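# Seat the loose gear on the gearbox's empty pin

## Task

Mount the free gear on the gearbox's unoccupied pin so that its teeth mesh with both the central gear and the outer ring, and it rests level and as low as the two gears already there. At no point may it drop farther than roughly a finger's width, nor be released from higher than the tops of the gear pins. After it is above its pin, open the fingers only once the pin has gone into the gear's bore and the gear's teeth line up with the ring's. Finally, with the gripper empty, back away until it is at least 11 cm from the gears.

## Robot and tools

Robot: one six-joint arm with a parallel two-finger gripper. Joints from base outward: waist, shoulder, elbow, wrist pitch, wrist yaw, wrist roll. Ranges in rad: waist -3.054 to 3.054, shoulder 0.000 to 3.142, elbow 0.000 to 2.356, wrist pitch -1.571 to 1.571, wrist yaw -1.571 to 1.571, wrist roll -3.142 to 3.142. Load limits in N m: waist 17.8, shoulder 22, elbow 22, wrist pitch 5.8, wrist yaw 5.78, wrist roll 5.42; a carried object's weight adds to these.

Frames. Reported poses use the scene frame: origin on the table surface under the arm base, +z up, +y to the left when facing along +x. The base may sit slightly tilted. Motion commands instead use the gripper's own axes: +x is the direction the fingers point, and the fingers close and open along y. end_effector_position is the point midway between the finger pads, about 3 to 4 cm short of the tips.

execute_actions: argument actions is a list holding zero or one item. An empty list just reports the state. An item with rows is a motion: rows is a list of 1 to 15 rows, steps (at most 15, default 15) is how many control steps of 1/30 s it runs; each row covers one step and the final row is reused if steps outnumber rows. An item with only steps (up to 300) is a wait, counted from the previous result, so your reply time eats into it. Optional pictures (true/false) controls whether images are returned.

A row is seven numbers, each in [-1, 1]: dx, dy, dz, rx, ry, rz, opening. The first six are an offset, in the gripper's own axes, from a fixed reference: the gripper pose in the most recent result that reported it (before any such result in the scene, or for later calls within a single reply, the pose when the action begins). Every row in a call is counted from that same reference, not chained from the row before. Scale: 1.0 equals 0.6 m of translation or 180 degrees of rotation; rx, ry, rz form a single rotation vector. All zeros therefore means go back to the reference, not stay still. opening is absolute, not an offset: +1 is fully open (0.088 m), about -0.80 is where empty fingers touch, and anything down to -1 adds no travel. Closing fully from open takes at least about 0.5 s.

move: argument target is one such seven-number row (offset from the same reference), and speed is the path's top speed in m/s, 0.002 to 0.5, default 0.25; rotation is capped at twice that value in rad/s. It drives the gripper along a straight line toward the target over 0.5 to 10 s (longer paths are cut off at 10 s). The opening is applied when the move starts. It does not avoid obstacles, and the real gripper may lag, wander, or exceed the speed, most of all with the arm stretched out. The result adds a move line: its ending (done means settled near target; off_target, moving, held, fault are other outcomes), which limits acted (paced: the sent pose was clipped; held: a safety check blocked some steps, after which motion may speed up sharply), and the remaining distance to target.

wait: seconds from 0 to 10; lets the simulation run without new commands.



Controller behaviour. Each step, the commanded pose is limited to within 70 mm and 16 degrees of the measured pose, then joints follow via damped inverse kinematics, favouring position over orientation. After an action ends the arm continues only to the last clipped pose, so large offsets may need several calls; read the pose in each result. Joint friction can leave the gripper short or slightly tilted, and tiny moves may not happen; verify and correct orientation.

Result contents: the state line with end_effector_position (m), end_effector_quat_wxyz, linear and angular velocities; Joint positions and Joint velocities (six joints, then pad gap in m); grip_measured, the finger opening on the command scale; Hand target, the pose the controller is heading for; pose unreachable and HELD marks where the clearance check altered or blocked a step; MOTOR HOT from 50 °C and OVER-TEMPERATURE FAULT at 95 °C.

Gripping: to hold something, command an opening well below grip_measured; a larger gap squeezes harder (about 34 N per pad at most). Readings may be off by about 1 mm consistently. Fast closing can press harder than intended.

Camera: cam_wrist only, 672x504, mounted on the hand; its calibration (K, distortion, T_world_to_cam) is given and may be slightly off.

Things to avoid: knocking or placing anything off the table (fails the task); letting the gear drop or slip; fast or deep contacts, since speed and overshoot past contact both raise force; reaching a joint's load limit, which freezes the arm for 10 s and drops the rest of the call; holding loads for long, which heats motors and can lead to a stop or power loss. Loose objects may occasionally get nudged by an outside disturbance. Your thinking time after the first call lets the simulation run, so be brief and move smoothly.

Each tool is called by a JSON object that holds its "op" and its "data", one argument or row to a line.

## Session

{"op": "execute_actions", "data": {
  "actions": []
}}

Scene clock: 0.00 s of 4147.00 s.
end_effector_position=(+0.4277, -0.1282, +0.2165) grip_measured=+0.850 end_effector_quat_wxyz=(+0.928, +0.271, +0.255, -0.021) end_effector_velocity=(-0.003, +0.002, -0.004) end_effector_angular_velocity=(-0.017, +0.019, +0.018)
Joint positions: [ 0.006  0.814  0.631  0.264 -0.005 -0.023  0.081]
Joint velocities: [ 0.002 -0.002 -0.002 -0.022  0.007 -0.022 -0.   ]
Heat: hottest elbow 26 °C (+0.0 °C/min).
Hand target: +0.428, -0.128, +0.217; +0.928, +0.271, +0.255, -0.021
camera_calibration (this result's frames):
cam_wrist: T_world_to_cam=[[-0.202264, -0.871533, -0.446675, 0.0728055], [-0.719894, 0.441541, -0.535532, 0.514523], [0.663959, 0.21324, -0.716719, -0.0226664], [0, 0, 0, 1]] pos_world=[0.400178, -0.158897, 0.291819]

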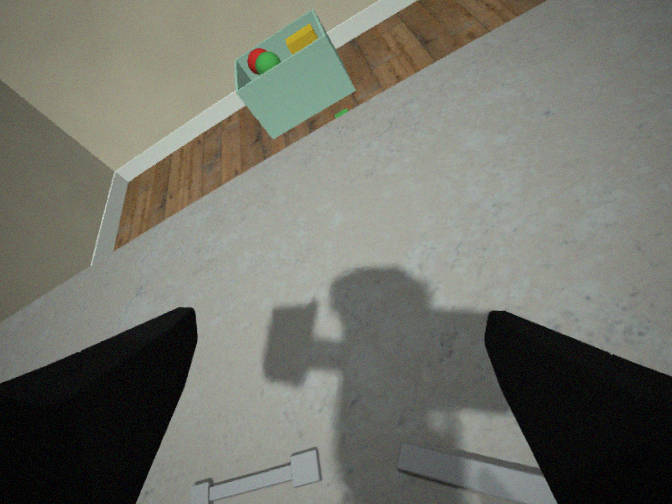

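{"op": "move", "data": {
  "target": [-0.0775, 0.1346, -0.0779, -0.1391, 0.3206, -0.1191, 1.0],
  "speed": 0.3
}}

Scene clock: 16.60 s of 4147.00 s.
end_effector_position=(+0.3797, -0.0442, +0.2457) grip_measured=+1.000 end_effector_quat_wxyz=(+0.712, -0.000, +0.702, +0.002) end_effector_velocity=(-0.002, -0.003, -0.001) end_effector_angular_velocity=(-0.010, +0.026, -0.018)
Joint positions: [ 0.707  1.445  1.525 -1.502  0.835  0.595  0.088]
Joint velocities: [-0.007  0.012  0.017 -0.037 -0.007  0.037  0.   ]
Heat: hottest elbow 28 °C (+7.2 °C/min).
Hand target: +0.381, -0.041, +0.246; +0.710, -0.000, +0.704, +0.004
Off the commanded pose: 0.004 m, 1 deg.
After step 190, 7.83 s passed at rest.
move: done
camera_calibration (this result's frames):
cam_wrist: T_world_to_cam=[[0.0333965, -0.99843, 0.044971, -0.0665806], [-0.950658, -0.0178479, 0.309727, 0.318144], [-0.308438, -0.0530958, -0.949761, 0.426904], [0, 0, 0, 1]] pos_world=[0.436343, -0.038131, 0.309913]

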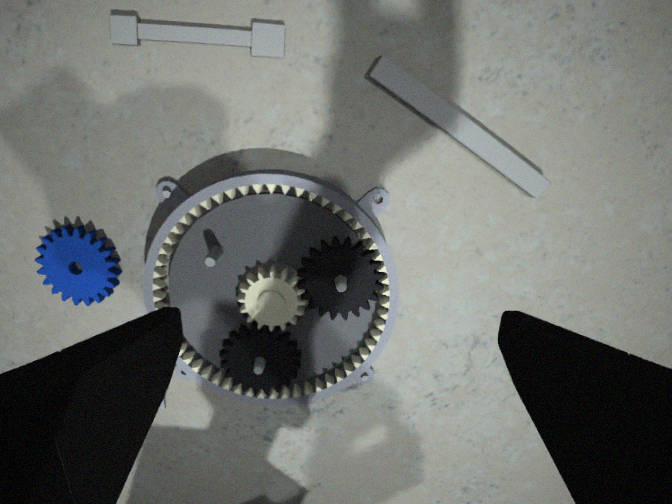

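{"op": "zoom_image", "data": {
  "camera": "cam_wrist",
  "region": [140, 170, 400, 410]
}}

{"op": "zoom_image", "data": {
  "camera": "cam_wrist",
  "region": [10, 200, 170, 320]
}}

Region (140, 170, 400, 410) of cam_wrist's 672x504 image, scaled by 1.938, with more detail than that image has; it fills the top 465 rows of this view, and the rest is white.

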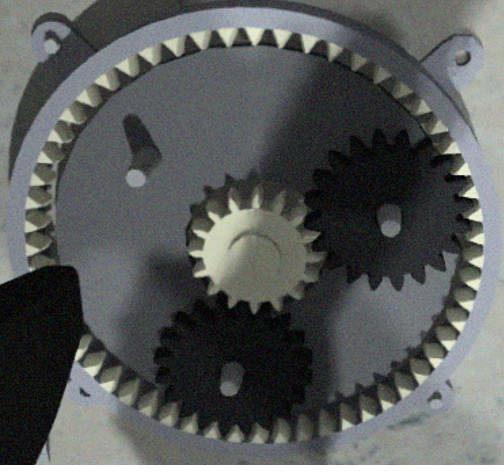

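Region (10, 200, 170, 320) of cam_wrist's 672x504 image, scaled by 3.150, with more detail than that image has; it fills the top 378 rows of this view, and the rest is white.

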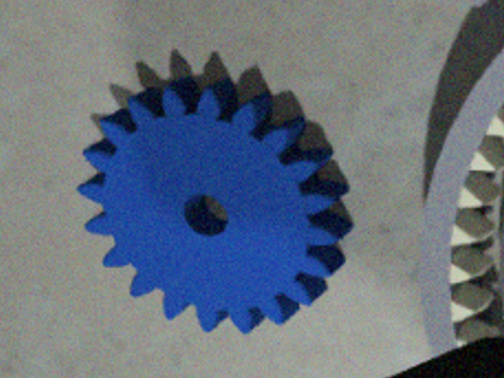

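{"op": "move", "data": {
  "target": [0.3089, 0.3231, -0.1030, -0.2933, 0.0106, 0.0017, 1.0],
  "speed": 0.25
}}

Scene clock: 62.23 s of 4147.00 s.
end_effector_position=(+0.3222, +0.1494, +0.0666) grip_measured=+1.000 end_effector_quat_wxyz=(+0.632, -0.313, +0.636, +0.313) end_effector_velocity=(-0.003, +0.004, -0.002) end_effector_angular_velocity=(+0.005, +0.007, +0.029)
Joint positions: [ 0.697  1.983  1.101 -0.558  0.826 -0.312  0.088]
Joint velocities: [ 0.002  0.012 -0.002  0.007 -0.007 -0.022  0.   ]
Heat: hottest elbow 29 °C (+2.0 °C/min).
Hand target: +0.319, +0.150, +0.062; +0.626, -0.315, +0.639, +0.316
Off the commanded pose: 0.007 m, 1 deg.
After step 190, 36.97 s passed at rest.
move: done
camera_calibration (this result's frames):
cam_wrist: T_world_to_cam=[[0.811333, -0.582946, 0.0437323, -0.175981], [-0.562798, -0.758675, 0.328132, 0.306855], [-0.158104, -0.290836, -0.943619, 0.236025], [0, 0, 0, 1]] pos_world=[0.352793, 0.19886, 0.129725]

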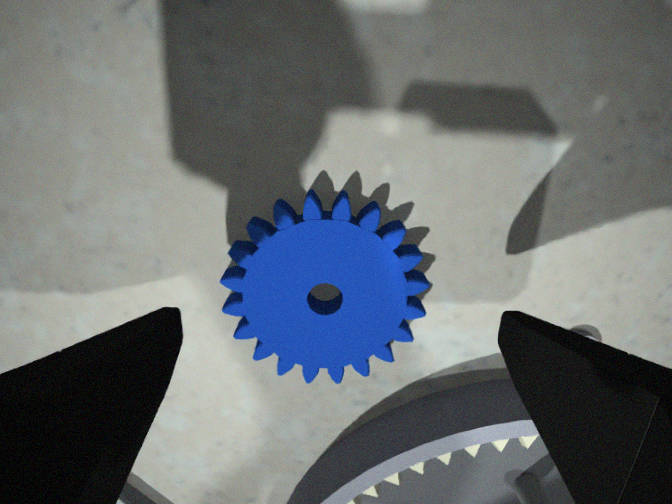

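{"op": "zoom_image", "data": {
  "camera": "cam_wrist",
  "region": [150, 170, 530, 400]
}}

Region (150, 170, 530, 400) of cam_wrist's 672x504 image, scaled by 1.326, with more detail than that image has; it fills the top 305 rows of this view, and the rest is white.

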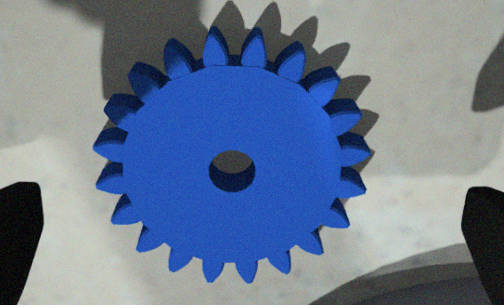

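{"op": "move", "data": {
  "target": [0.0514, 0.015, -0.0101, -0.004, 0.0033, 0.0021, 1.0],
  "speed": 0.04
}}

{"op": "zoom_image", "data": {
  "camera": "cam_wrist",
  "region": [150, 260, 530, 400]
}}

Scene clock: 102.30 s of 4147.00 s.
end_effector_position=(+0.3176, +0.1499, +0.0416) grip_measured=+1.000 end_effector_quat_wxyz=(+0.634, -0.313, +0.635, +0.312) end_effector_velocity=(+0.002, -0.001, -0.001) end_effector_angular_velocity=(+0.007, +0.000, +0.008)
Joint positions: [ 0.649  2.018  1.052 -0.414  0.821 -0.386  0.088]
Joint velocities: [-0.007 -0.002  0.002  0.007 -0.007 -0.022  0.   ]
Heat: hottest waist 30 °C (+1.0 °C/min).
Hand target: +0.311, +0.150, +0.036; +0.625, -0.316, +0.639, +0.317
Off the commanded pose: 0.009 m, 1 deg.
After step 190, 32.60 s passed at rest.
move: off_target
camera_calibration (this result's frames):
cam_wrist: T_world_to_cam=[[0.810144, -0.584295, 0.0475907, -0.170393], [-0.565841, -0.758162, 0.324059, 0.313927], [-0.153265, -0.289463, -0.944839, 0.210143], [0, 0, 0, 1]] pos_world=[0.347883, 0.199276, 0.10493]

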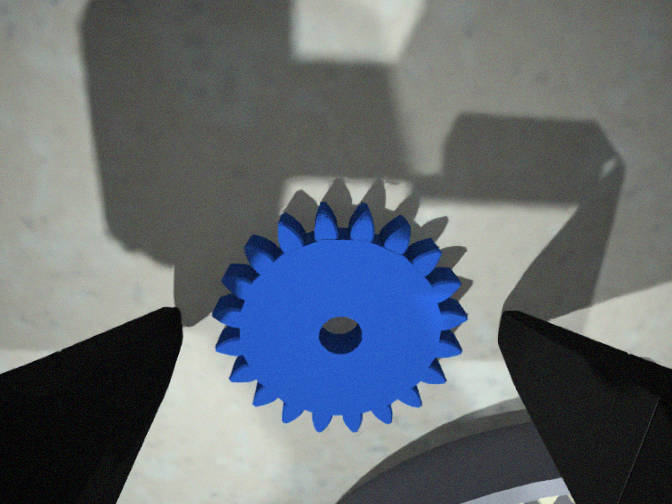

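Region (150, 260, 530, 400) of cam_wrist's 672x504 image, scaled by 1.326, with more detail than that image has; it fills the top 186 rows of this view, and the rest is white.

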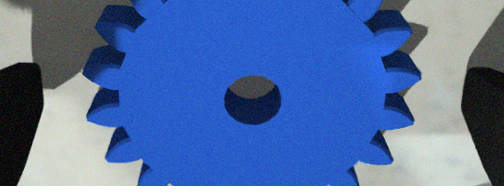

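{"op": "move", "data": {
  "target": [0.0138, 0.0097, -0.0066, -0.004, 0.0042, 0.003, 0.68],
  "speed": 0.015
}}

{"op": "zoom_image", "data": {
  "camera": "cam_wrist",
  "region": [170, 260, 520, 400]
}}

Scene clock: 120.60 s of 4147.00 s.
end_effector_position=(+0.3180, +0.1504, +0.0397) grip_measured=+0.680 end_effector_quat_wxyz=(+0.637, -0.312, +0.633, +0.311) end_effector_velocity=(-0.004, -0.001, -0.001) end_effector_angular_velocity=(+0.001, +0.012, +0.015)
Joint positions: [ 0.646  2.02   1.047 -0.395  0.82  -0.394  0.072]
Joint velocities: [-0.002 -0.002 -0.007 -0.007 -0.007 -0.007 -0.   ]
Heat: hottest waist 31 °C (+2.0 °C/min).
Hand target: +0.311, +0.150, +0.034; +0.627, -0.316, +0.638, +0.317
Off the commanded pose: 0.010 m, 2 deg.
After step 190, 11.07 s passed at rest.
move: off_target
camera_calibration (this result's frames):
cam_wrist: T_world_to_cam=[[0.808138, -0.586865, 0.0500299, -0.16941], [-0.569671, -0.757224, 0.31951, 0.316394], [-0.149625, -0.286709, -0.946261, 0.207099], [0, 0, 0, 1]] pos_world=[0.348134, 0.199537, 0.103355]

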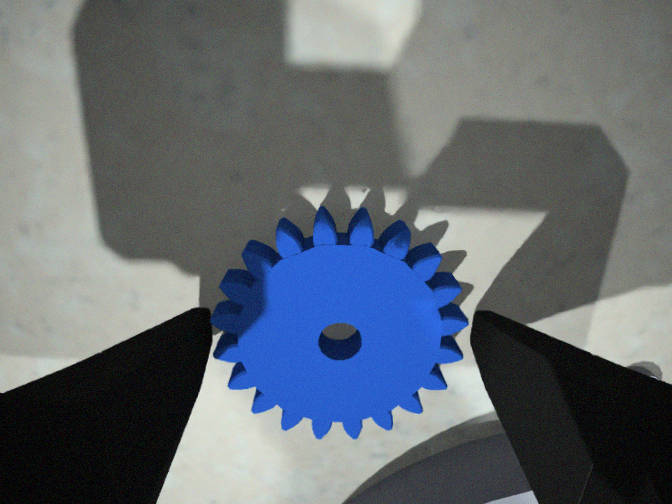

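Region (170, 260, 520, 400) of cam_wrist's 672x504 image, scaled by 1.440, with more detail than that image has; it fills the top 202 rows of this view, and the rest is white.

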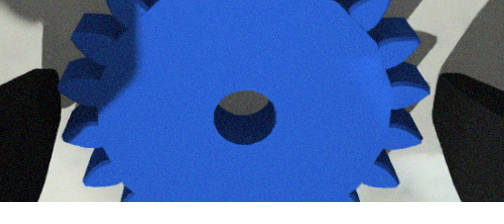

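{"op": "execute_actions", "data": {
  "actions": [
    {"rows": [[0.005,0.005,-0.004,0,0.002,0.002,0.65],[0.005,0.005,-0.004,0,0.002,0.002,0.62],[0.005,0.005,-0.004,0,0.002,0.002,0.60],[0.005,0.005,-0.004,0,0.002,0.002,0.58],[0.005,0.005,-0.004,0,0.002,0.002,0.56],[0.005,0.005,-0.004,0,0.002,0.002,0.54],[0.005,0.005,-0.004,0,0.002,0.002,0.52],[0.005,0.005,-0.004,0,0.002,0.002,0.50],[0.005,0.005,-0.004,0,0.002,0.002,0.47],[0.005,0.005,-0.004,0,0.002,0.002,0.44],[0.005,0.005,-0.004,0,0.002,0.002,0.41],[0.005,0.005,-0.004,0,0.002,0.002,0.38],[0.005,0.005,-0.004,0,0.002,0.002,0.34],[0.005,0.005,-0.004,0,0.002,0.002,0.31],[0.005,0.005,-0.004,0,0.002,0.002,0.28]], "steps": 15}
  ]
}}

{"op": "zoom_image", "data": {
  "camera": "cam_wrist",
  "region": [190, 200, 510, 460]
}}

Scene clock: 133.50 s of 4147.00 s.
end_effector_position=(+0.3182, +0.1508, +0.0397) grip_measured=+0.538 end_effector_quat_wxyz=(+0.638, -0.312, +0.633, +0.310) end_effector_velocity=(-0.003, -0.003, -0.001) end_effector_angular_velocity=(-0.012, +0.005, +0.015)
Joint positions: [ 0.647  2.021  1.046 -0.391  0.821 -0.393  0.065]
Joint velocities: [-0.002 -0.002 -0.007 -0.007  0.007 -0.007 -0.   ]
Heat: hottest waist 31 °C (+3.0 °C/min).
Hand target: +0.314, +0.150, +0.037; +0.634, -0.311, +0.636, +0.312
Off the commanded pose: 0.005 m, 1 deg.
Steps of this call (steps 1 to 190: nothing new was sent; then 6.07 s passed at rest; steps 191 to 205: all 15 steps of this action). Readings (end_effector_position):
191: (+0.3177, +0.1505, +0.0395)
192: (+0.3179, +0.1504, +0.0395)
194: (+0.3182, +0.1504, +0.0395)
198: (+0.3182, +0.1506, +0.0396)
205: the state above
camera_calibration (this result's frames):
cam_wrist: T_world_to_cam=[[0.807111, -0.588124, 0.0517905, -0.168837], [-0.571582, -0.756402, 0.318041, 0.317338], [-0.147873, -0.286297, -0.946661, 0.206585], [0, 0, 0, 1]] pos_world=[0.348203, 0.199883, 0.103384]

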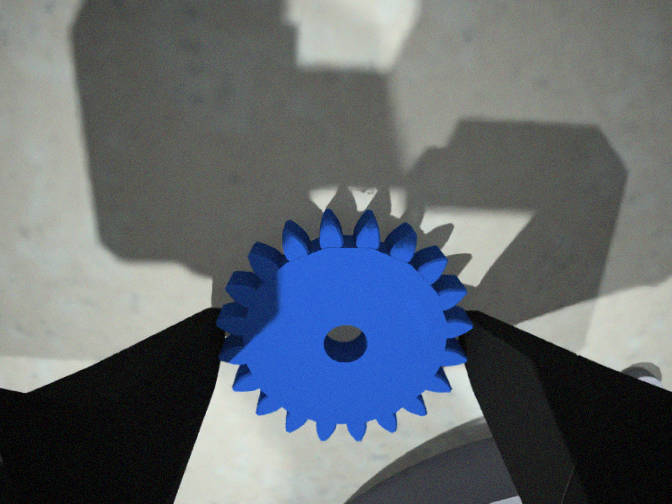

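Region (190, 200, 510, 460) of cam_wrist's 672x504 image, scaled by 1.575, with more detail than that image has; it fills the top 410 rows of this view, and the rest is white.

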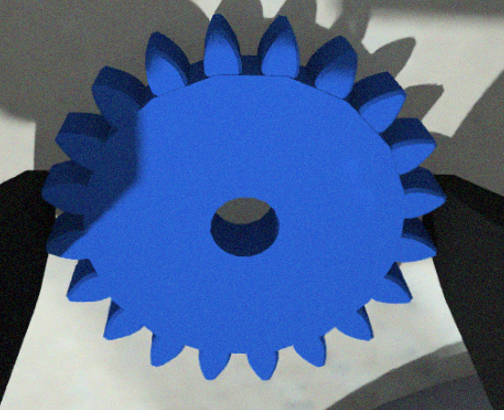

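{"op": "move", "data": {
  "target": [-0.095, -0.0203, -0.0265, 0, 0, 0, 0.28],
  "speed": 0.1
}}

{"op": "move", "data": {
  "target": [0, -0.1232, -0.1691, 0.015, -0.0035, -0.0025, 0.28],
  "speed": 0.15
}}

Scene clock: 161.47 s of 4147.00 s.
end_effector_position=(+0.3128, +0.1315, +0.0919) grip_measured=+0.540 end_effector_quat_wxyz=(+0.631, -0.316, +0.635, +0.315) end_effector_velocity=(-0.005, -0.005, +0.001) end_effector_angular_velocity=(-0.008, +0.023, +0.029)
Joint positions: [ 0.736  1.876  1.052 -0.657  0.831 -0.263  0.065]
Joint velocities: [-0.002 -0.007 -0.002 -0.037 -0.007 -0.007  0.   ]
Heat: hottest waist 32 °C (+2.0 °C/min).
Hand target: +0.318, +0.131, +0.096; +0.638, -0.312, +0.632, +0.310
Off the commanded pose: 0.007 m, 1 deg.
move: done
camera_calibration (this result's frames):
cam_wrist: T_world_to_cam=[[0.816046, -0.576316, 0.0439177, -0.182197], [-0.556624, -0.763146, 0.328294, 0.278266], [-0.155685, -0.292348, -0.943554, 0.252687], [0, 0, 0, 1]] pos_world=[0.34291, 0.181228, 0.155073]

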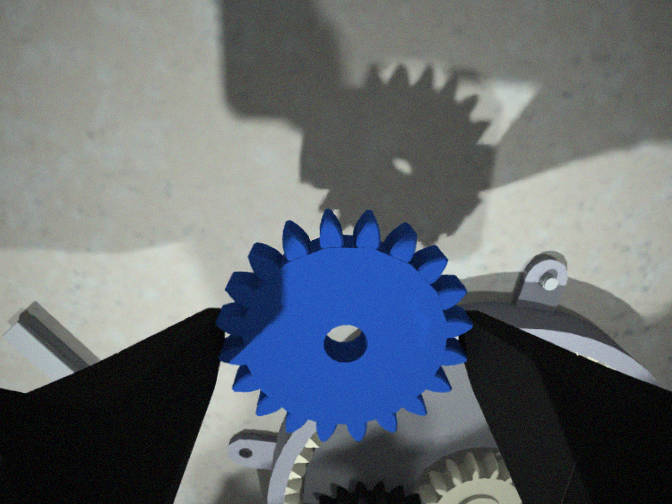

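Scene clock: 162.77 s of 4147.00 s.
end_effector_position=(+0.3119, +0.0080, +0.0919) grip_measured=+0.540 end_effector_quat_wxyz=(+0.642, -0.304, +0.638, +0.298) end_effector_velocity=(-0.005, -0.001, +0.000) end_effector_angular_velocity=(+0.017, +0.011, +0.019)
Joint positions: [ 0.464  1.419  0.814 -0.585  0.774 -0.61   0.065]
Joint velocities: [-0.007 -0.017 -0.012 -0.007 -0.022 -0.022 -0.   ]
Heat: hottest waist 32 °C (+2.0 °C/min).
Hand target: +0.310, +0.006, +0.092; +0.642, -0.302, +0.638, +0.299
Off the commanded pose: 0.002 m, 0 deg.
move: done
camera_calibration (this result's frames):
cam_wrist: T_world_to_cam=[[0.788431, -0.612642, 0.0551943, -0.244768], [-0.594852, -0.736526, 0.321994, 0.195862], [-0.156615, -0.286703, -0.945131, 0.216801], [0, 0, 0, 1]] pos_world=[0.343446, 0.0564596, 0.155349]

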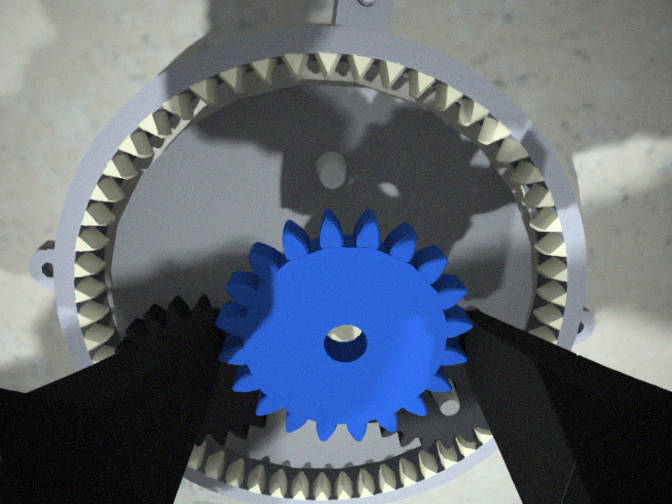

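{"op": "execute_actions", "data": {
  "actions": []
}}

{"op": "zoom_image", "data": {
  "camera": "cam_wrist",
  "region": [240, 30, 440, 230]
}}

{"op": "zoom_image", "data": {
  "camera": "cam_wrist",
  "region": [190, 200, 510, 460]
}}

Scene clock: 167.07 s of 4147.00 s.
end_effector_position=(+0.3118, +0.0076, +0.0919) grip_measured=+0.540 end_effector_quat_wxyz=(+0.642, -0.303, +0.638, +0.298) end_effector_velocity=(-0.001, +0.002, +0.000) end_effector_angular_velocity=(+0.019, +0.009, +0.008)
Joint positions: [ 0.463  1.417  0.813 -0.585  0.773 -0.612  0.065]
Joint velocities: [-0.002 -0.002  0.002 -0.007 -0.022 -0.007 -0.   ]
Heat: hottest waist 31 °C (+1.0 °C/min).
Hand target: +0.310, +0.006, +0.092; +0.642, -0.302, +0.638, +0.299
Off the commanded pose: 0.002 m, 0 deg.
Steps of this call (steps 1 to 129: nothing new was sent). Readings (end_effector_position):
1: (+0.3119, +0.0078, +0.0919)
2: (+0.3120, +0.0078, +0.0920)
4: (+0.3121, +0.0077, +0.0920)
8: (+0.3121, +0.0077, +0.0920)
129: the state above
camera_calibration (this result's frames):
cam_wrist: T_world_to_cam=[[0.788243, -0.612917, 0.0548296, -0.244846], [-0.595116, -0.736605, 0.321326, 0.195711], [-0.156558, -0.285913, -0.94538, 0.216734], [0, 0, 0, 1]] pos_world=[0.3434, 0.0560581, 0.155434]

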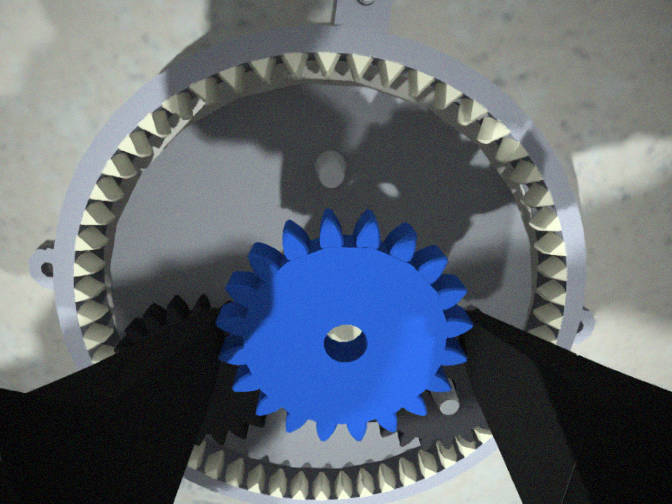

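Region (240, 30, 440, 230) of cam_wrist's 672x504 image, scaled by 2.520, with more detail than that image has.

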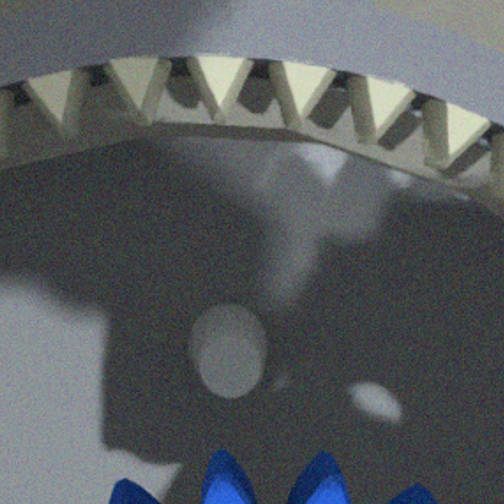

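Region (190, 200, 510, 460) of cam_wrist's 672x504 image, scaled by 1.575, with more detail than that image has; it fills the top 410 rows of this view, and the rest is white.

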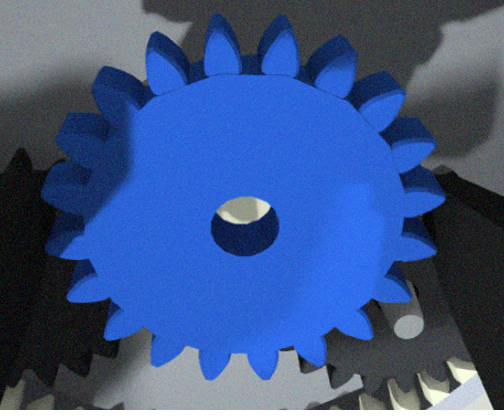

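{"op": "move", "data": {
  "target": [0.0032, 0.015, 0.059, -0.0226, 0.0025, 0.0054, 0.28],
  "speed": 0.08
}}

Scene clock: 211.40 s of 4147.00 s.
end_effector_position=(+0.3266, +0.0384, +0.0909) grip_measured=+0.540 end_effector_quat_wxyz=(+0.628, -0.319, +0.631, +0.325) end_effector_velocity=(-0.001, +0.000, -0.000) end_effector_angular_velocity=(+0.001, +0.015, +0.003)
Joint positions: [ 0.524  1.56   0.92  -0.622  0.78  -0.587  0.065]
Joint velocities: [-0.002  0.007  0.012 -0.022 -0.007  0.007 -0.   ]
Heat: hottest waist 28 °C (-3.0 °C/min).
Hand target: +0.328, +0.040, +0.090; +0.626, -0.322, +0.632, +0.325
Off the commanded pose: 0.003 m, 0 deg.
move: done
camera_calibration (this result's frames):
cam_wrist: T_world_to_cam=[[0.828322, -0.559047, 0.036719, -0.251055], [-0.539121, -0.777536, 0.323707, 0.210509], [-0.152417, -0.28793, -0.945445, 0.225608], [0, 0, 0, 1]] pos_world=[0.355831, 0.0882858, 0.154375]

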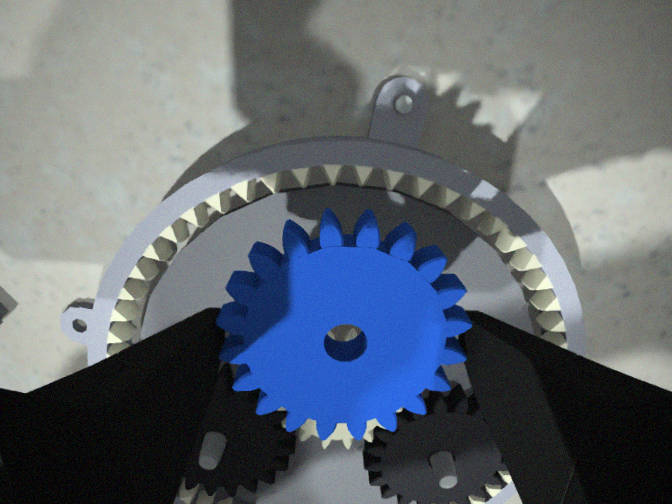

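{"op": "move", "data": {
  "target": [0.0348, 0.0006, 0.0039, -0.001, 0.0017, -0.0003, 0.28],
  "speed": 0.025
}}

{"op": "zoom_image", "data": {
  "camera": "cam_wrist",
  "region": [310, 310, 385, 375]
}}

{"op": "zoom_image", "data": {
  "camera": "cam_wrist",
  "region": [270, 170, 430, 270]
}}

Scene clock: 224.07 s of 4147.00 s.
end_effector_position=(+0.3327, +0.0391, +0.0750) grip_measured=+0.540 end_effector_quat_wxyz=(+0.633, -0.319, +0.629, +0.318) end_effector_velocity=(+0.001, -0.002, -0.002) end_effector_angular_velocity=(-0.007, -0.010, -0.024)
Joint positions: [ 0.482  1.592  0.908 -0.52   0.773 -0.643  0.065]
Joint velocities: [-0.007 -0.002 -0.007  0.022  0.007  0.007 -0.   ]
Heat: hottest waist 29 °C (-2.0 °C/min).
Hand target: +0.327, +0.041, +0.070; +0.626, -0.321, +0.633, +0.325
Off the commanded pose: 0.007 m, 1 deg.
move: done
camera_calibration (this result's frames):
cam_wrist: T_world_to_cam=[[0.821633, -0.567803, 0.0501828, -0.253585], [-0.552069, -0.770756, 0.318049, 0.22399], [-0.14191, -0.289024, -0.946745, 0.208273], [0, 0, 0, 1]] pos_world=[0.361568, 0.0888509, 0.138668]

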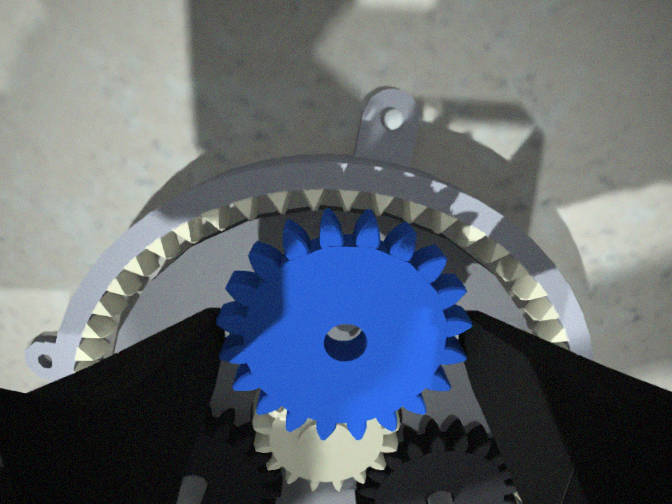

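Region (310, 310, 385, 375) of cam_wrist's 672x504 image, scaled by 6.720, with more detail than that image has; it fills the top 437 rows of this view, and the rest is white.

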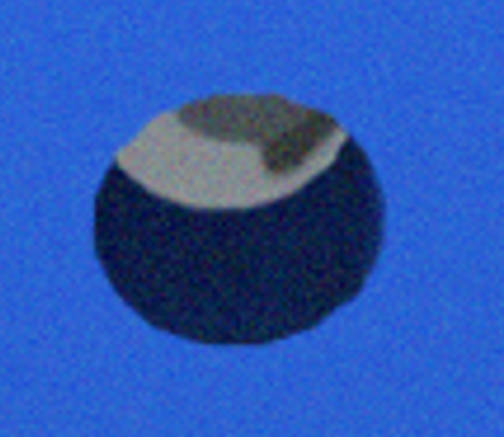

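Region (270, 170, 430, 270) of cam_wrist's 672x504 image, scaled by 3.150, with more detail than that image has; it fills the top 315 rows of this view, and the rest is white.

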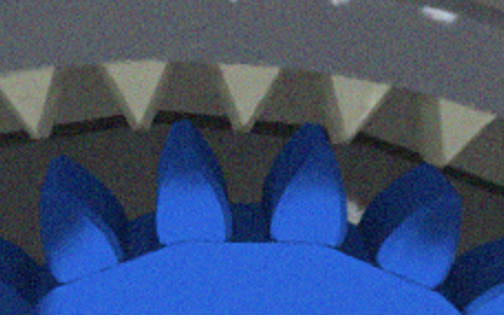

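{"op": "move", "data": {
  "target": [0.0233, 0.0073, -0.0032, -0.0046, 0.0033, 0.0041, 0.28],
  "speed": 0.012
}}

{"op": "zoom_image", "data": {
  "camera": "cam_wrist",
  "region": [270, 180, 430, 370]
}}

Scene clock: 235.97 s of 4147.00 s.
end_effector_position=(+0.3354, +0.0392, +0.0714) grip_measured=+0.540 end_effector_quat_wxyz=(+0.637, -0.321, +0.623, +0.320) end_effector_velocity=(-0.001, +0.002, +0.000) end_effector_angular_velocity=(+0.020, +0.009, -0.007)
Joint positions: [ 0.471  1.595  0.9   -0.482  0.767 -0.676  0.065]
Joint velocities: [-0.002 -0.002  0.002 -0.007 -0.022  0.007  0.   ]
Heat: hottest waist 29 °C (-1.0 °C/min).
Hand target: +0.328, +0.040, +0.062; +0.626, -0.321, +0.632, +0.326
Off the commanded pose: 0.013 m, 2 deg.
move: off_target
camera_calibration (this result's frames):
cam_wrist: T_world_to_cam=[[0.823959, -0.563759, 0.0571614, -0.257047], [-0.551798, -0.775326, 0.307227, 0.227579], [-0.128883, -0.284684, -0.949918, 0.201002], [0, 0, 0, 1]] pos_world=[0.363279, 0.0887572, 0.13571]

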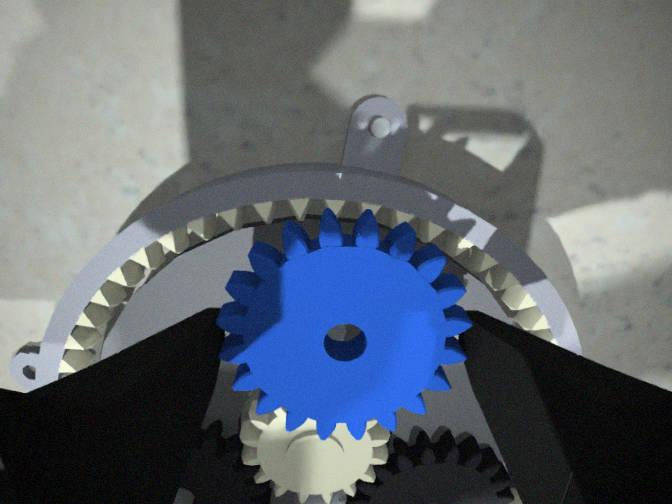

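Region (270, 180, 430, 370) of cam_wrist's 672x504 image, scaled by 2.653, with more detail than that image has; it fills the left 424 columns of this view, and the rest is white.

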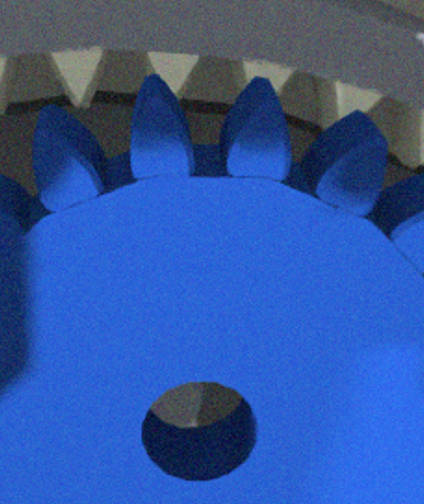

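{"op": "execute_actions", "data": {
  "actions": [
    {"rows": [[0.012,0.0108,-0.0058,-0.003,0.0073,0.0061,0.28],[0.010,0.0108,-0.0058,-0.003,0.0073,0.0061,0.28],[0.008,0.0108,-0.0058,-0.003,0.0073,0.0061,0.28],[0.006,0.0108,-0.0058,-0.003,0.0073,0.0061,0.28],[0.0038,0.0108,-0.0058,-0.003,0.0073,0.0061,0.28]], "steps": 15}
  ]
}}

{"op": "zoom_image", "data": {
  "camera": "cam_wrist",
  "region": [270, 180, 430, 370]
}}

Scene clock: 244.73 s of 4147.00 s.
end_effector_position=(+0.3307, +0.0390, +0.0710) grip_measured=+0.540 end_effector_quat_wxyz=(+0.630, -0.321, +0.629, +0.322) end_effector_velocity=(-0.004, -0.003, -0.000) end_effector_angular_velocity=(-0.013, +0.014, +0.006)
Joint positions: [ 0.473  1.598  0.899 -0.505  0.768 -0.659  0.065]
Joint velocities: [-0.002 -0.002 -0.002 -0.022  0.007  0.007 -0.   ]
Heat: hottest waist 28 °C (-1.0 °C/min).
Hand target: +0.328, +0.040, +0.069; +0.625, -0.322, +0.632, +0.325
Off the commanded pose: 0.003 m, 1 deg.
Steps of this call (steps 1 to 248: nothing new was sent; steps 249 to 263: all 15 steps of this action). Readings (end_effector_position):
249: (+0.3358, +0.0395, +0.0710)
250: (+0.3356, +0.0394, +0.0710)
252: (+0.3349, +0.0395, +0.0712)
256: (+0.3313, +0.0391, +0.0710)
263: the state above
camera_calibration (this result's frames):
cam_wrist: T_world_to_cam=[[0.826523, -0.561061, 0.0455063, -0.253354], [-0.543995, -0.775368, 0.320738, 0.221391], [-0.14467, -0.289853, -0.946074, 0.205085], [0, 0, 0, 1]] pos_world=[0.359508, 0.088957, 0.134546]

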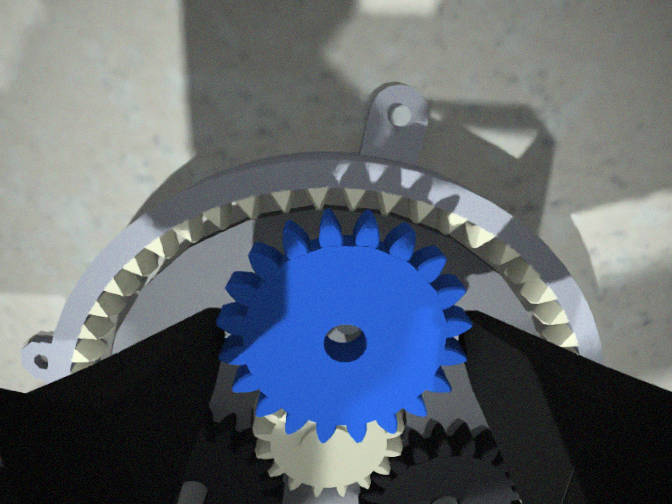

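Region (270, 180, 430, 370) of cam_wrist's 672x504 image, scaled by 2.653, with more detail than that image has; it fills the left 424 columns of this view, and the rest is white.

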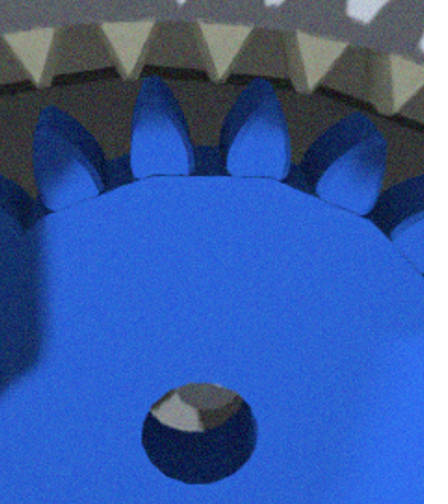

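{"op": "zoom_image", "data": {
  "camera": "cam_wrist",
  "region": [310, 310, 385, 375]
}}

Region (310, 310, 385, 375) of cam_wrist's 672x504 image, scaled by 6.720, with more detail than that image has; it fills the top 437 rows of this view, and the rest is white.

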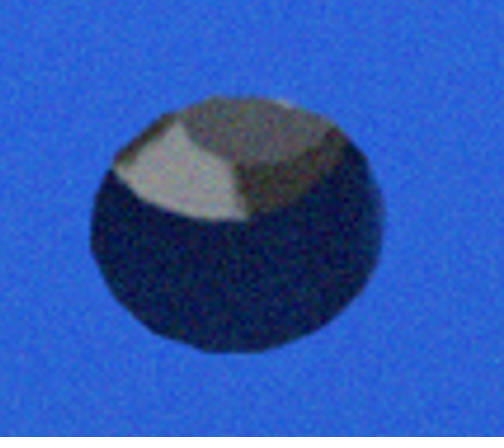

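{"op": "execute_actions", "data": {
  "actions": [
    {"rows": [[0.0045,0.005,-0.002,-0.0017,0.0025,0.0027,0.28],[0.0055,0.0055,-0.0023,-0.0017,0.0025,0.0027,0.28],[0.0065,0.006,-0.0026,-0.0017,0.0025,0.0027,0.28],[0.0075,0.0064,-0.0028,-0.0017,0.0025,0.0027,0.28],[0.0083,0.0067,-0.003,-0.0017,0.0025,0.0027,0.28],[0.0088,0.0067,-0.003,-0.0017,0.0025,0.0027,0.28],[0.0093,0.0067,-0.003,-0.0017,0.0025,0.0027,0.28],[0.0098,0.0067,-0.003,-0.0017,0.0025,0.0027,0.28],[0.0103,0.0067,-0.003,-0.0017,0.0025,0.0027,0.28],[0.0108,0.0067,-0.003,-0.0017,0.0025,0.0027,0.28],[0.0113,0.0067,-0.003,-0.0017,0.0025,0.0027,0.28],[0.0118,0.0067,-0.003,-0.0017,0.0025,0.0027,0.28],[0.0123,0.0067,-0.003,-0.0017,0.0025,0.0027,0.28],[0.0128,0.0067,-0.003,-0.0017,0.0025,0.0027,0.28],[0.0133,0.0067,-0.003,-0.0017,0.0025,0.0027,0.28]], "steps": 15}
  ]
}}

{"op": "wait", "data": {
  "seconds": 0.4
}}

{"op": "zoom_image", "data": {
  "camera": "cam_wrist",
  "region": [270, 180, 430, 370]
}}

Scene clock: 272.83 s of 4147.00 s.
end_effector_position=(+0.3317, +0.0387, +0.0684) grip_measured=+0.540 end_effector_quat_wxyz=(+0.633, -0.319, +0.629, +0.319) end_effector_velocity=(-0.002, +0.002, -0.005) end_effector_angular_velocity=(+0.030, +0.003, +0.010)
Joint positions: [ 0.465  1.6    0.894 -0.483  0.766 -0.667  0.065]
Joint velocities: [-0.017 -0.002 -0.017  0.037 -0.037 -0.037 -0.   ]
Heat: hottest waist 29 °C (+1.0 °C/min).
Hand target: +0.326, +0.040, +0.063; +0.626, -0.321, +0.632, +0.325
Off the commanded pose: 0.008 m, 1 deg.
Steps of this call (steps 1 to 828: nothing new was sent; steps 829 to 843: all 15 steps of this action). Readings (end_effector_position):
829: (+0.3300, +0.0395, +0.0708)
830: (+0.3300, +0.0395, +0.0708)
832: (+0.3305, +0.0397, +0.0708)
836: (+0.3316, +0.0392, +0.0700)
843: the state above
camera_calibration (this result's frames):
cam_wrist: T_world_to_cam=[[0.822167, -0.567116, 0.0492043, -0.252789], [-0.551278, -0.771687, 0.317163, 0.225058], [-0.141898, -0.287886, -0.947094, 0.201794], [0, 0, 0, 1]] pos_world=[0.360539, 0.0884076, 0.132176]

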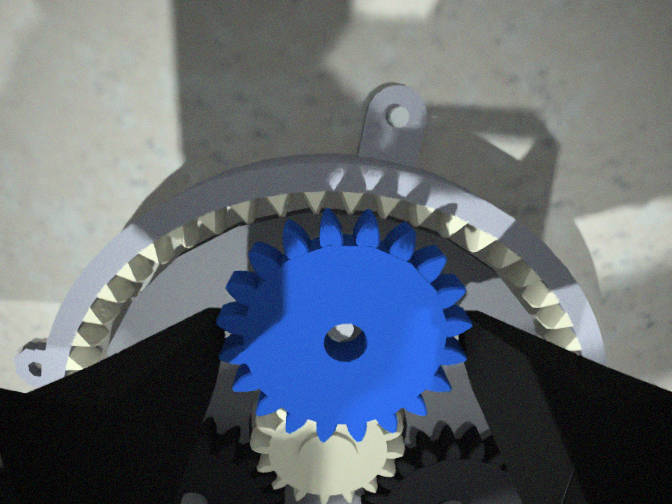

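Scene clock: 273.23 s of 4147.00 s.
end_effector_position=(+0.3319, +0.0387, +0.0677) grip_measured=+0.540 end_effector_quat_wxyz=(+0.634, -0.318, +0.628, +0.319) end_effector_velocity=(+0.001, +0.002, +0.001) end_effector_angular_velocity=(+0.022, -0.001, -0.003)
Joint positions: [ 0.463  1.601  0.892 -0.478  0.764 -0.669  0.065]
Joint velocities: [-0.002 -0.007 -0.002  0.007 -0.022 -0.007 -0.   ]
Heat: hottest waist 29 °C (+1.0 °C/min).
Hand target: +0.326, +0.040, +0.063; +0.626, -0.321, +0.632, +0.325
Off the commanded pose: 0.007 m, 1 deg.
Steps of this call (steps 1 to 12: nothing new was sent). Readings (end_effector_position):
1: (+0.3317, +0.0387, +0.0683)
2: (+0.3319, +0.0387, +0.0682)
4: (+0.3318, +0.0387, +0.0679)
8: (+0.3318, +0.0388, +0.0678)
12: the state above
camera_calibration (this result's frames):
cam_wrist: T_world_to_cam=[[0.821433, -0.568193, 0.0490388, -0.252657], [-0.552447, -0.771414, 0.315789, 0.22582], [-0.1416, -0.286491, -0.947561, 0.201073], [0, 0, 0, 1]] pos_world=[0.360766, 0.0882478, 0.131607]

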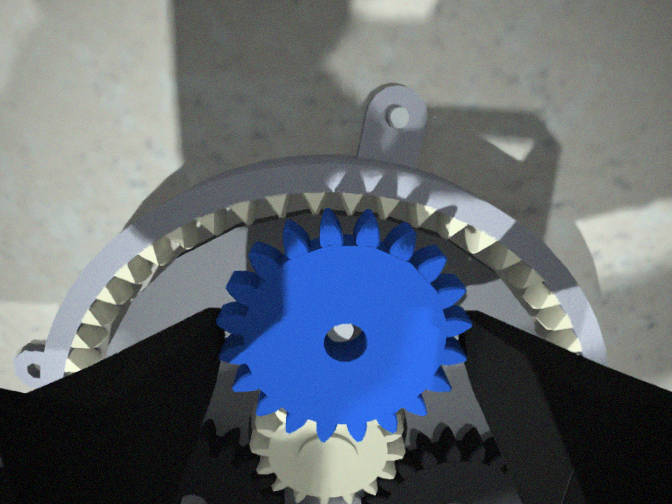

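Region (270, 180, 430, 370) of cam_wrist's 672x504 image, scaled by 2.653, with more detail than that image has; it fills the left 424 columns of this view, and the rest is white.

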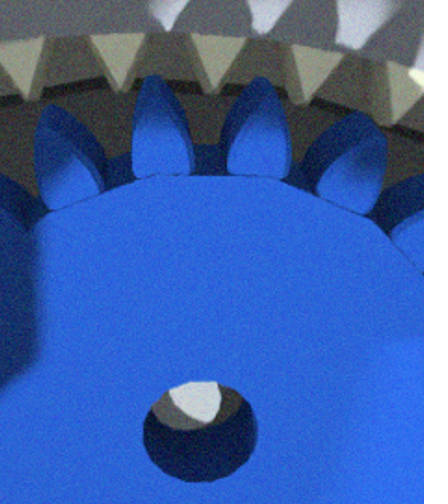

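{"op": "execute_actions", "data": {
  "actions": []
}}

Scene clock: 286.87 s of 4147.00 s.
end_effector_position=(+0.3310, +0.0389, +0.0670) grip_measured=+0.540 end_effector_quat_wxyz=(+0.633, -0.319, +0.629, +0.320) end_effector_velocity=(-0.000, +0.004, +0.001) end_effector_angular_velocity=(+0.024, -0.001, +0.019)
Joint positions: [ 0.462  1.602  0.891 -0.478  0.763 -0.67   0.065]
Joint velocities: [ 0.002 -0.002 -0.002  0.007 -0.022 -0.022  0.   ]
Heat: hottest waist 29 °C (+0.0 °C/min).
Hand target: +0.326, +0.040, +0.063; +0.626, -0.321, +0.632, +0.325
Off the commanded pose: 0.006 m, 1 deg.
Steps of this call (steps 1 to 409: nothing new was sent). Readings (end_effector_position):
1: (+0.3319, +0.0387, +0.0677)
2: (+0.3319, +0.0387, +0.0677)
4: (+0.3319, +0.0387, +0.0677)
8: (+0.3319, +0.0387, +0.0677)
409: the state above
camera_calibration (this result's frames):
cam_wrist: T_world_to_cam=[[0.822909, -0.56623, 0.0469553, -0.252187], [-0.549756, -0.772639, 0.317486, 0.224771], [-0.143491, -0.287076, -0.9471, 0.200958], [0, 0, 0, 1]] pos_world=[0.359931, 0.0885612, 0.130808]

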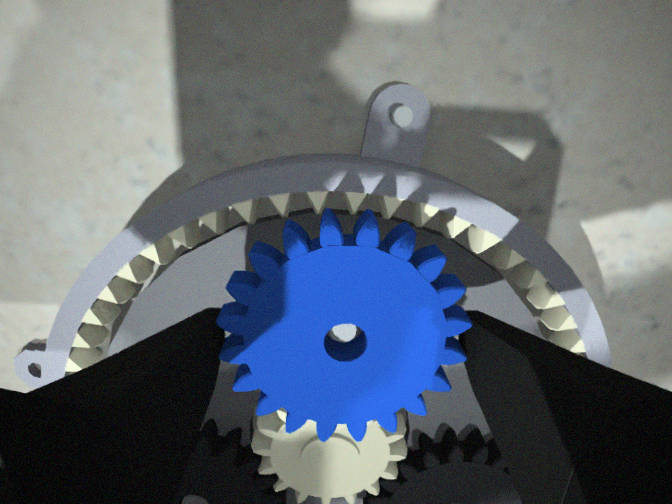

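{"op": "zoom_image", "data": {
  "camera": "cam_wrist",
  "region": [270, 180, 430, 370]
}}

Region (270, 180, 430, 370) of cam_wrist's 672x504 image, scaled by 2.653, with more detail than that image has; it fills the left 424 columns of this view, and the rest is white.

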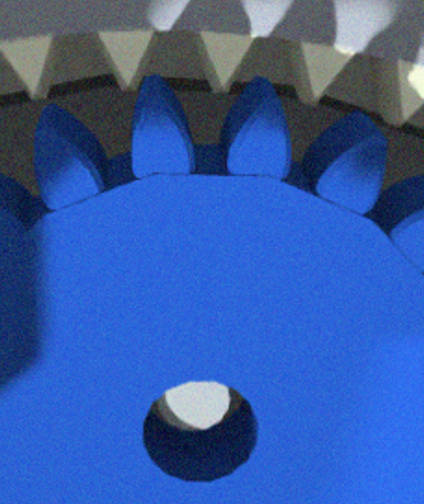

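{"op": "execute_actions", "data": {
  "actions": [
    {"rows": [[0.0067,0.0068,-0.003,0.0,0.0034,0.0032,0.28],[0.0070,0.0068,-0.003,0.002,0.0034,0.0032,0.28],[0.0074,0.0068,-0.003,0.004,0.0034,0.0032,0.28],[0.0078,0.0068,-0.003,0.006,0.0034,0.0032,0.28],[0.0082,0.0068,-0.003,0.007,0.0034,0.0032,0.28],[0.0086,0.0068,-0.003,0.007,0.0034,0.0032,0.28],[0.0090,0.0068,-0.003,0.007,0.0034,0.0032,0.28],[0.0095,0.0068,-0.003,0.007,0.0034,0.0032,0.28],[0.0100,0.0068,-0.003,0.007,0.0034,0.0032,0.28],[0.0105,0.0068,-0.003,0.007,0.0034,0.0032,0.28],[0.0110,0.0068,-0.003,0.007,0.0034,0.0032,0.28],[0.0115,0.0068,-0.003,0.007,0.0034,0.0032,0.28],[0.0120,0.0068,-0.003,0.007,0.0034,0.0032,0.28],[0.0125,0.0068,-0.003,0.007,0.0034,0.0032,0.28],[0.0130,0.0068,-0.003,0.007,0.0034,0.0032,0.28]], "steps": 15}
  ],
  "pictures": false
}}

{"op": "wait", "data": {
  "seconds": 0.5
}}

{"op": "zoom_image", "data": {
  "camera": "cam_wrist",
  "region": [270, 180, 430, 370]
}}

Scene clock: 318.77 s of 4147.00 s.
end_effector_position=(+0.3319, +0.0390, +0.0648) grip_measured=+0.540 end_effector_quat_wxyz=(+0.639, -0.309, +0.633, +0.311) end_effector_velocity=(+0.004, +0.001, -0.007) end_effector_angular_velocity=(+0.017, -0.008, -0.047)
Joint positions: [ 0.455  1.606  0.889 -0.462  0.759 -0.651  0.065]
Joint velocities: [-0.022  0.012 -0.002  0.051 -0.022  0.007 -0.   ]
Heat: hottest waist 29 °C (+0.0 °C/min).
Hand target: +0.327, +0.040, +0.060; +0.631, -0.310, +0.637, +0.315
Off the commanded pose: 0.008 m, 1 deg.
Steps of this call (steps 1 to 942: nothing new was sent; steps 943 to 957: all 15 steps of this action). Readings (end_effector_position):
943: (+0.3303, +0.0394, +0.0661)
944: (+0.3303, +0.0394, +0.0661)
946: (+0.3303, +0.0395, +0.0660)
950: (+0.3305, +0.0393, +0.0658)
957: the state above

Scene clock: 319.27 s of 4147.00 s.
end_effector_position=(+0.3321, +0.0390, +0.0640) grip_measured=+0.540 end_effector_quat_wxyz=(+0.639, -0.307, +0.633, +0.310) end_effector_velocity=(-0.000, -0.002, -0.001) end_effector_angular_velocity=(+0.003, +0.007, +0.004)
Joint positions: [ 0.453  1.608  0.889 -0.458  0.757 -0.651  0.065]
Joint velocities: [-0.007 -0.002  0.002 -0.007 -0.007 -0.007  0.   ]
Heat: hottest waist 29 °C (+0.0 °C/min).
Hand target: +0.327, +0.040, +0.059; +0.631, -0.310, +0.637, +0.314
Off the commanded pose: 0.007 m, 1 deg.
Steps of this call (steps 1 to 15: nothing new was sent). Readings (end_effector_position):
1: (+0.3320, +0.0390, +0.0646)
2: (+0.3320, +0.0390, +0.0644)
4: (+0.3319, +0.0390, +0.0641)
8: (+0.3320, +0.0391, +0.0640)
15: the state above
camera_calibration (this result's frames):
cam_wrist: T_world_to_cam=[[0.803311, -0.593735, 0.0465751, -0.245302], [-0.576076, -0.754812, 0.313681, 0.234749], [-0.151088, -0.278815, -0.948385, 0.200521], [0, 0, 0, 1]] pos_world=[0.362584, 0.0874546, 0.12796]

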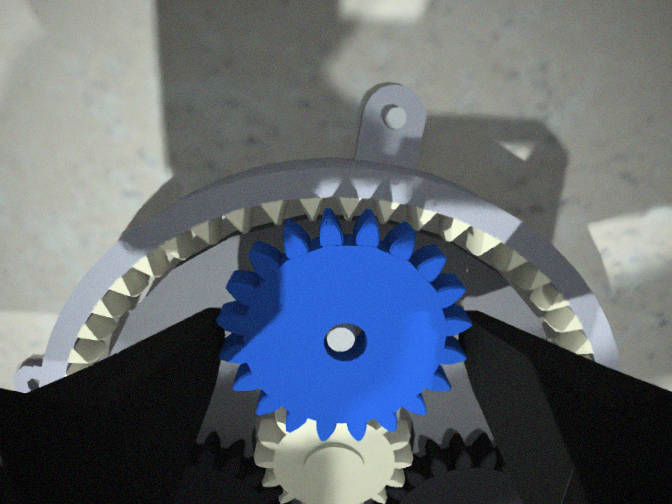

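Region (270, 180, 430, 370) of cam_wrist's 672x504 image, scaled by 2.653, with more detail than that image has; it fills the left 424 columns of this view, and the rest is white.

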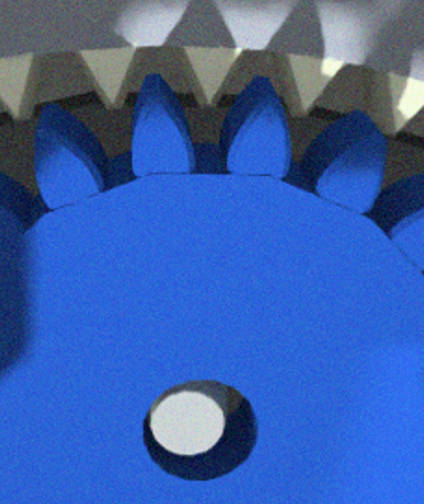

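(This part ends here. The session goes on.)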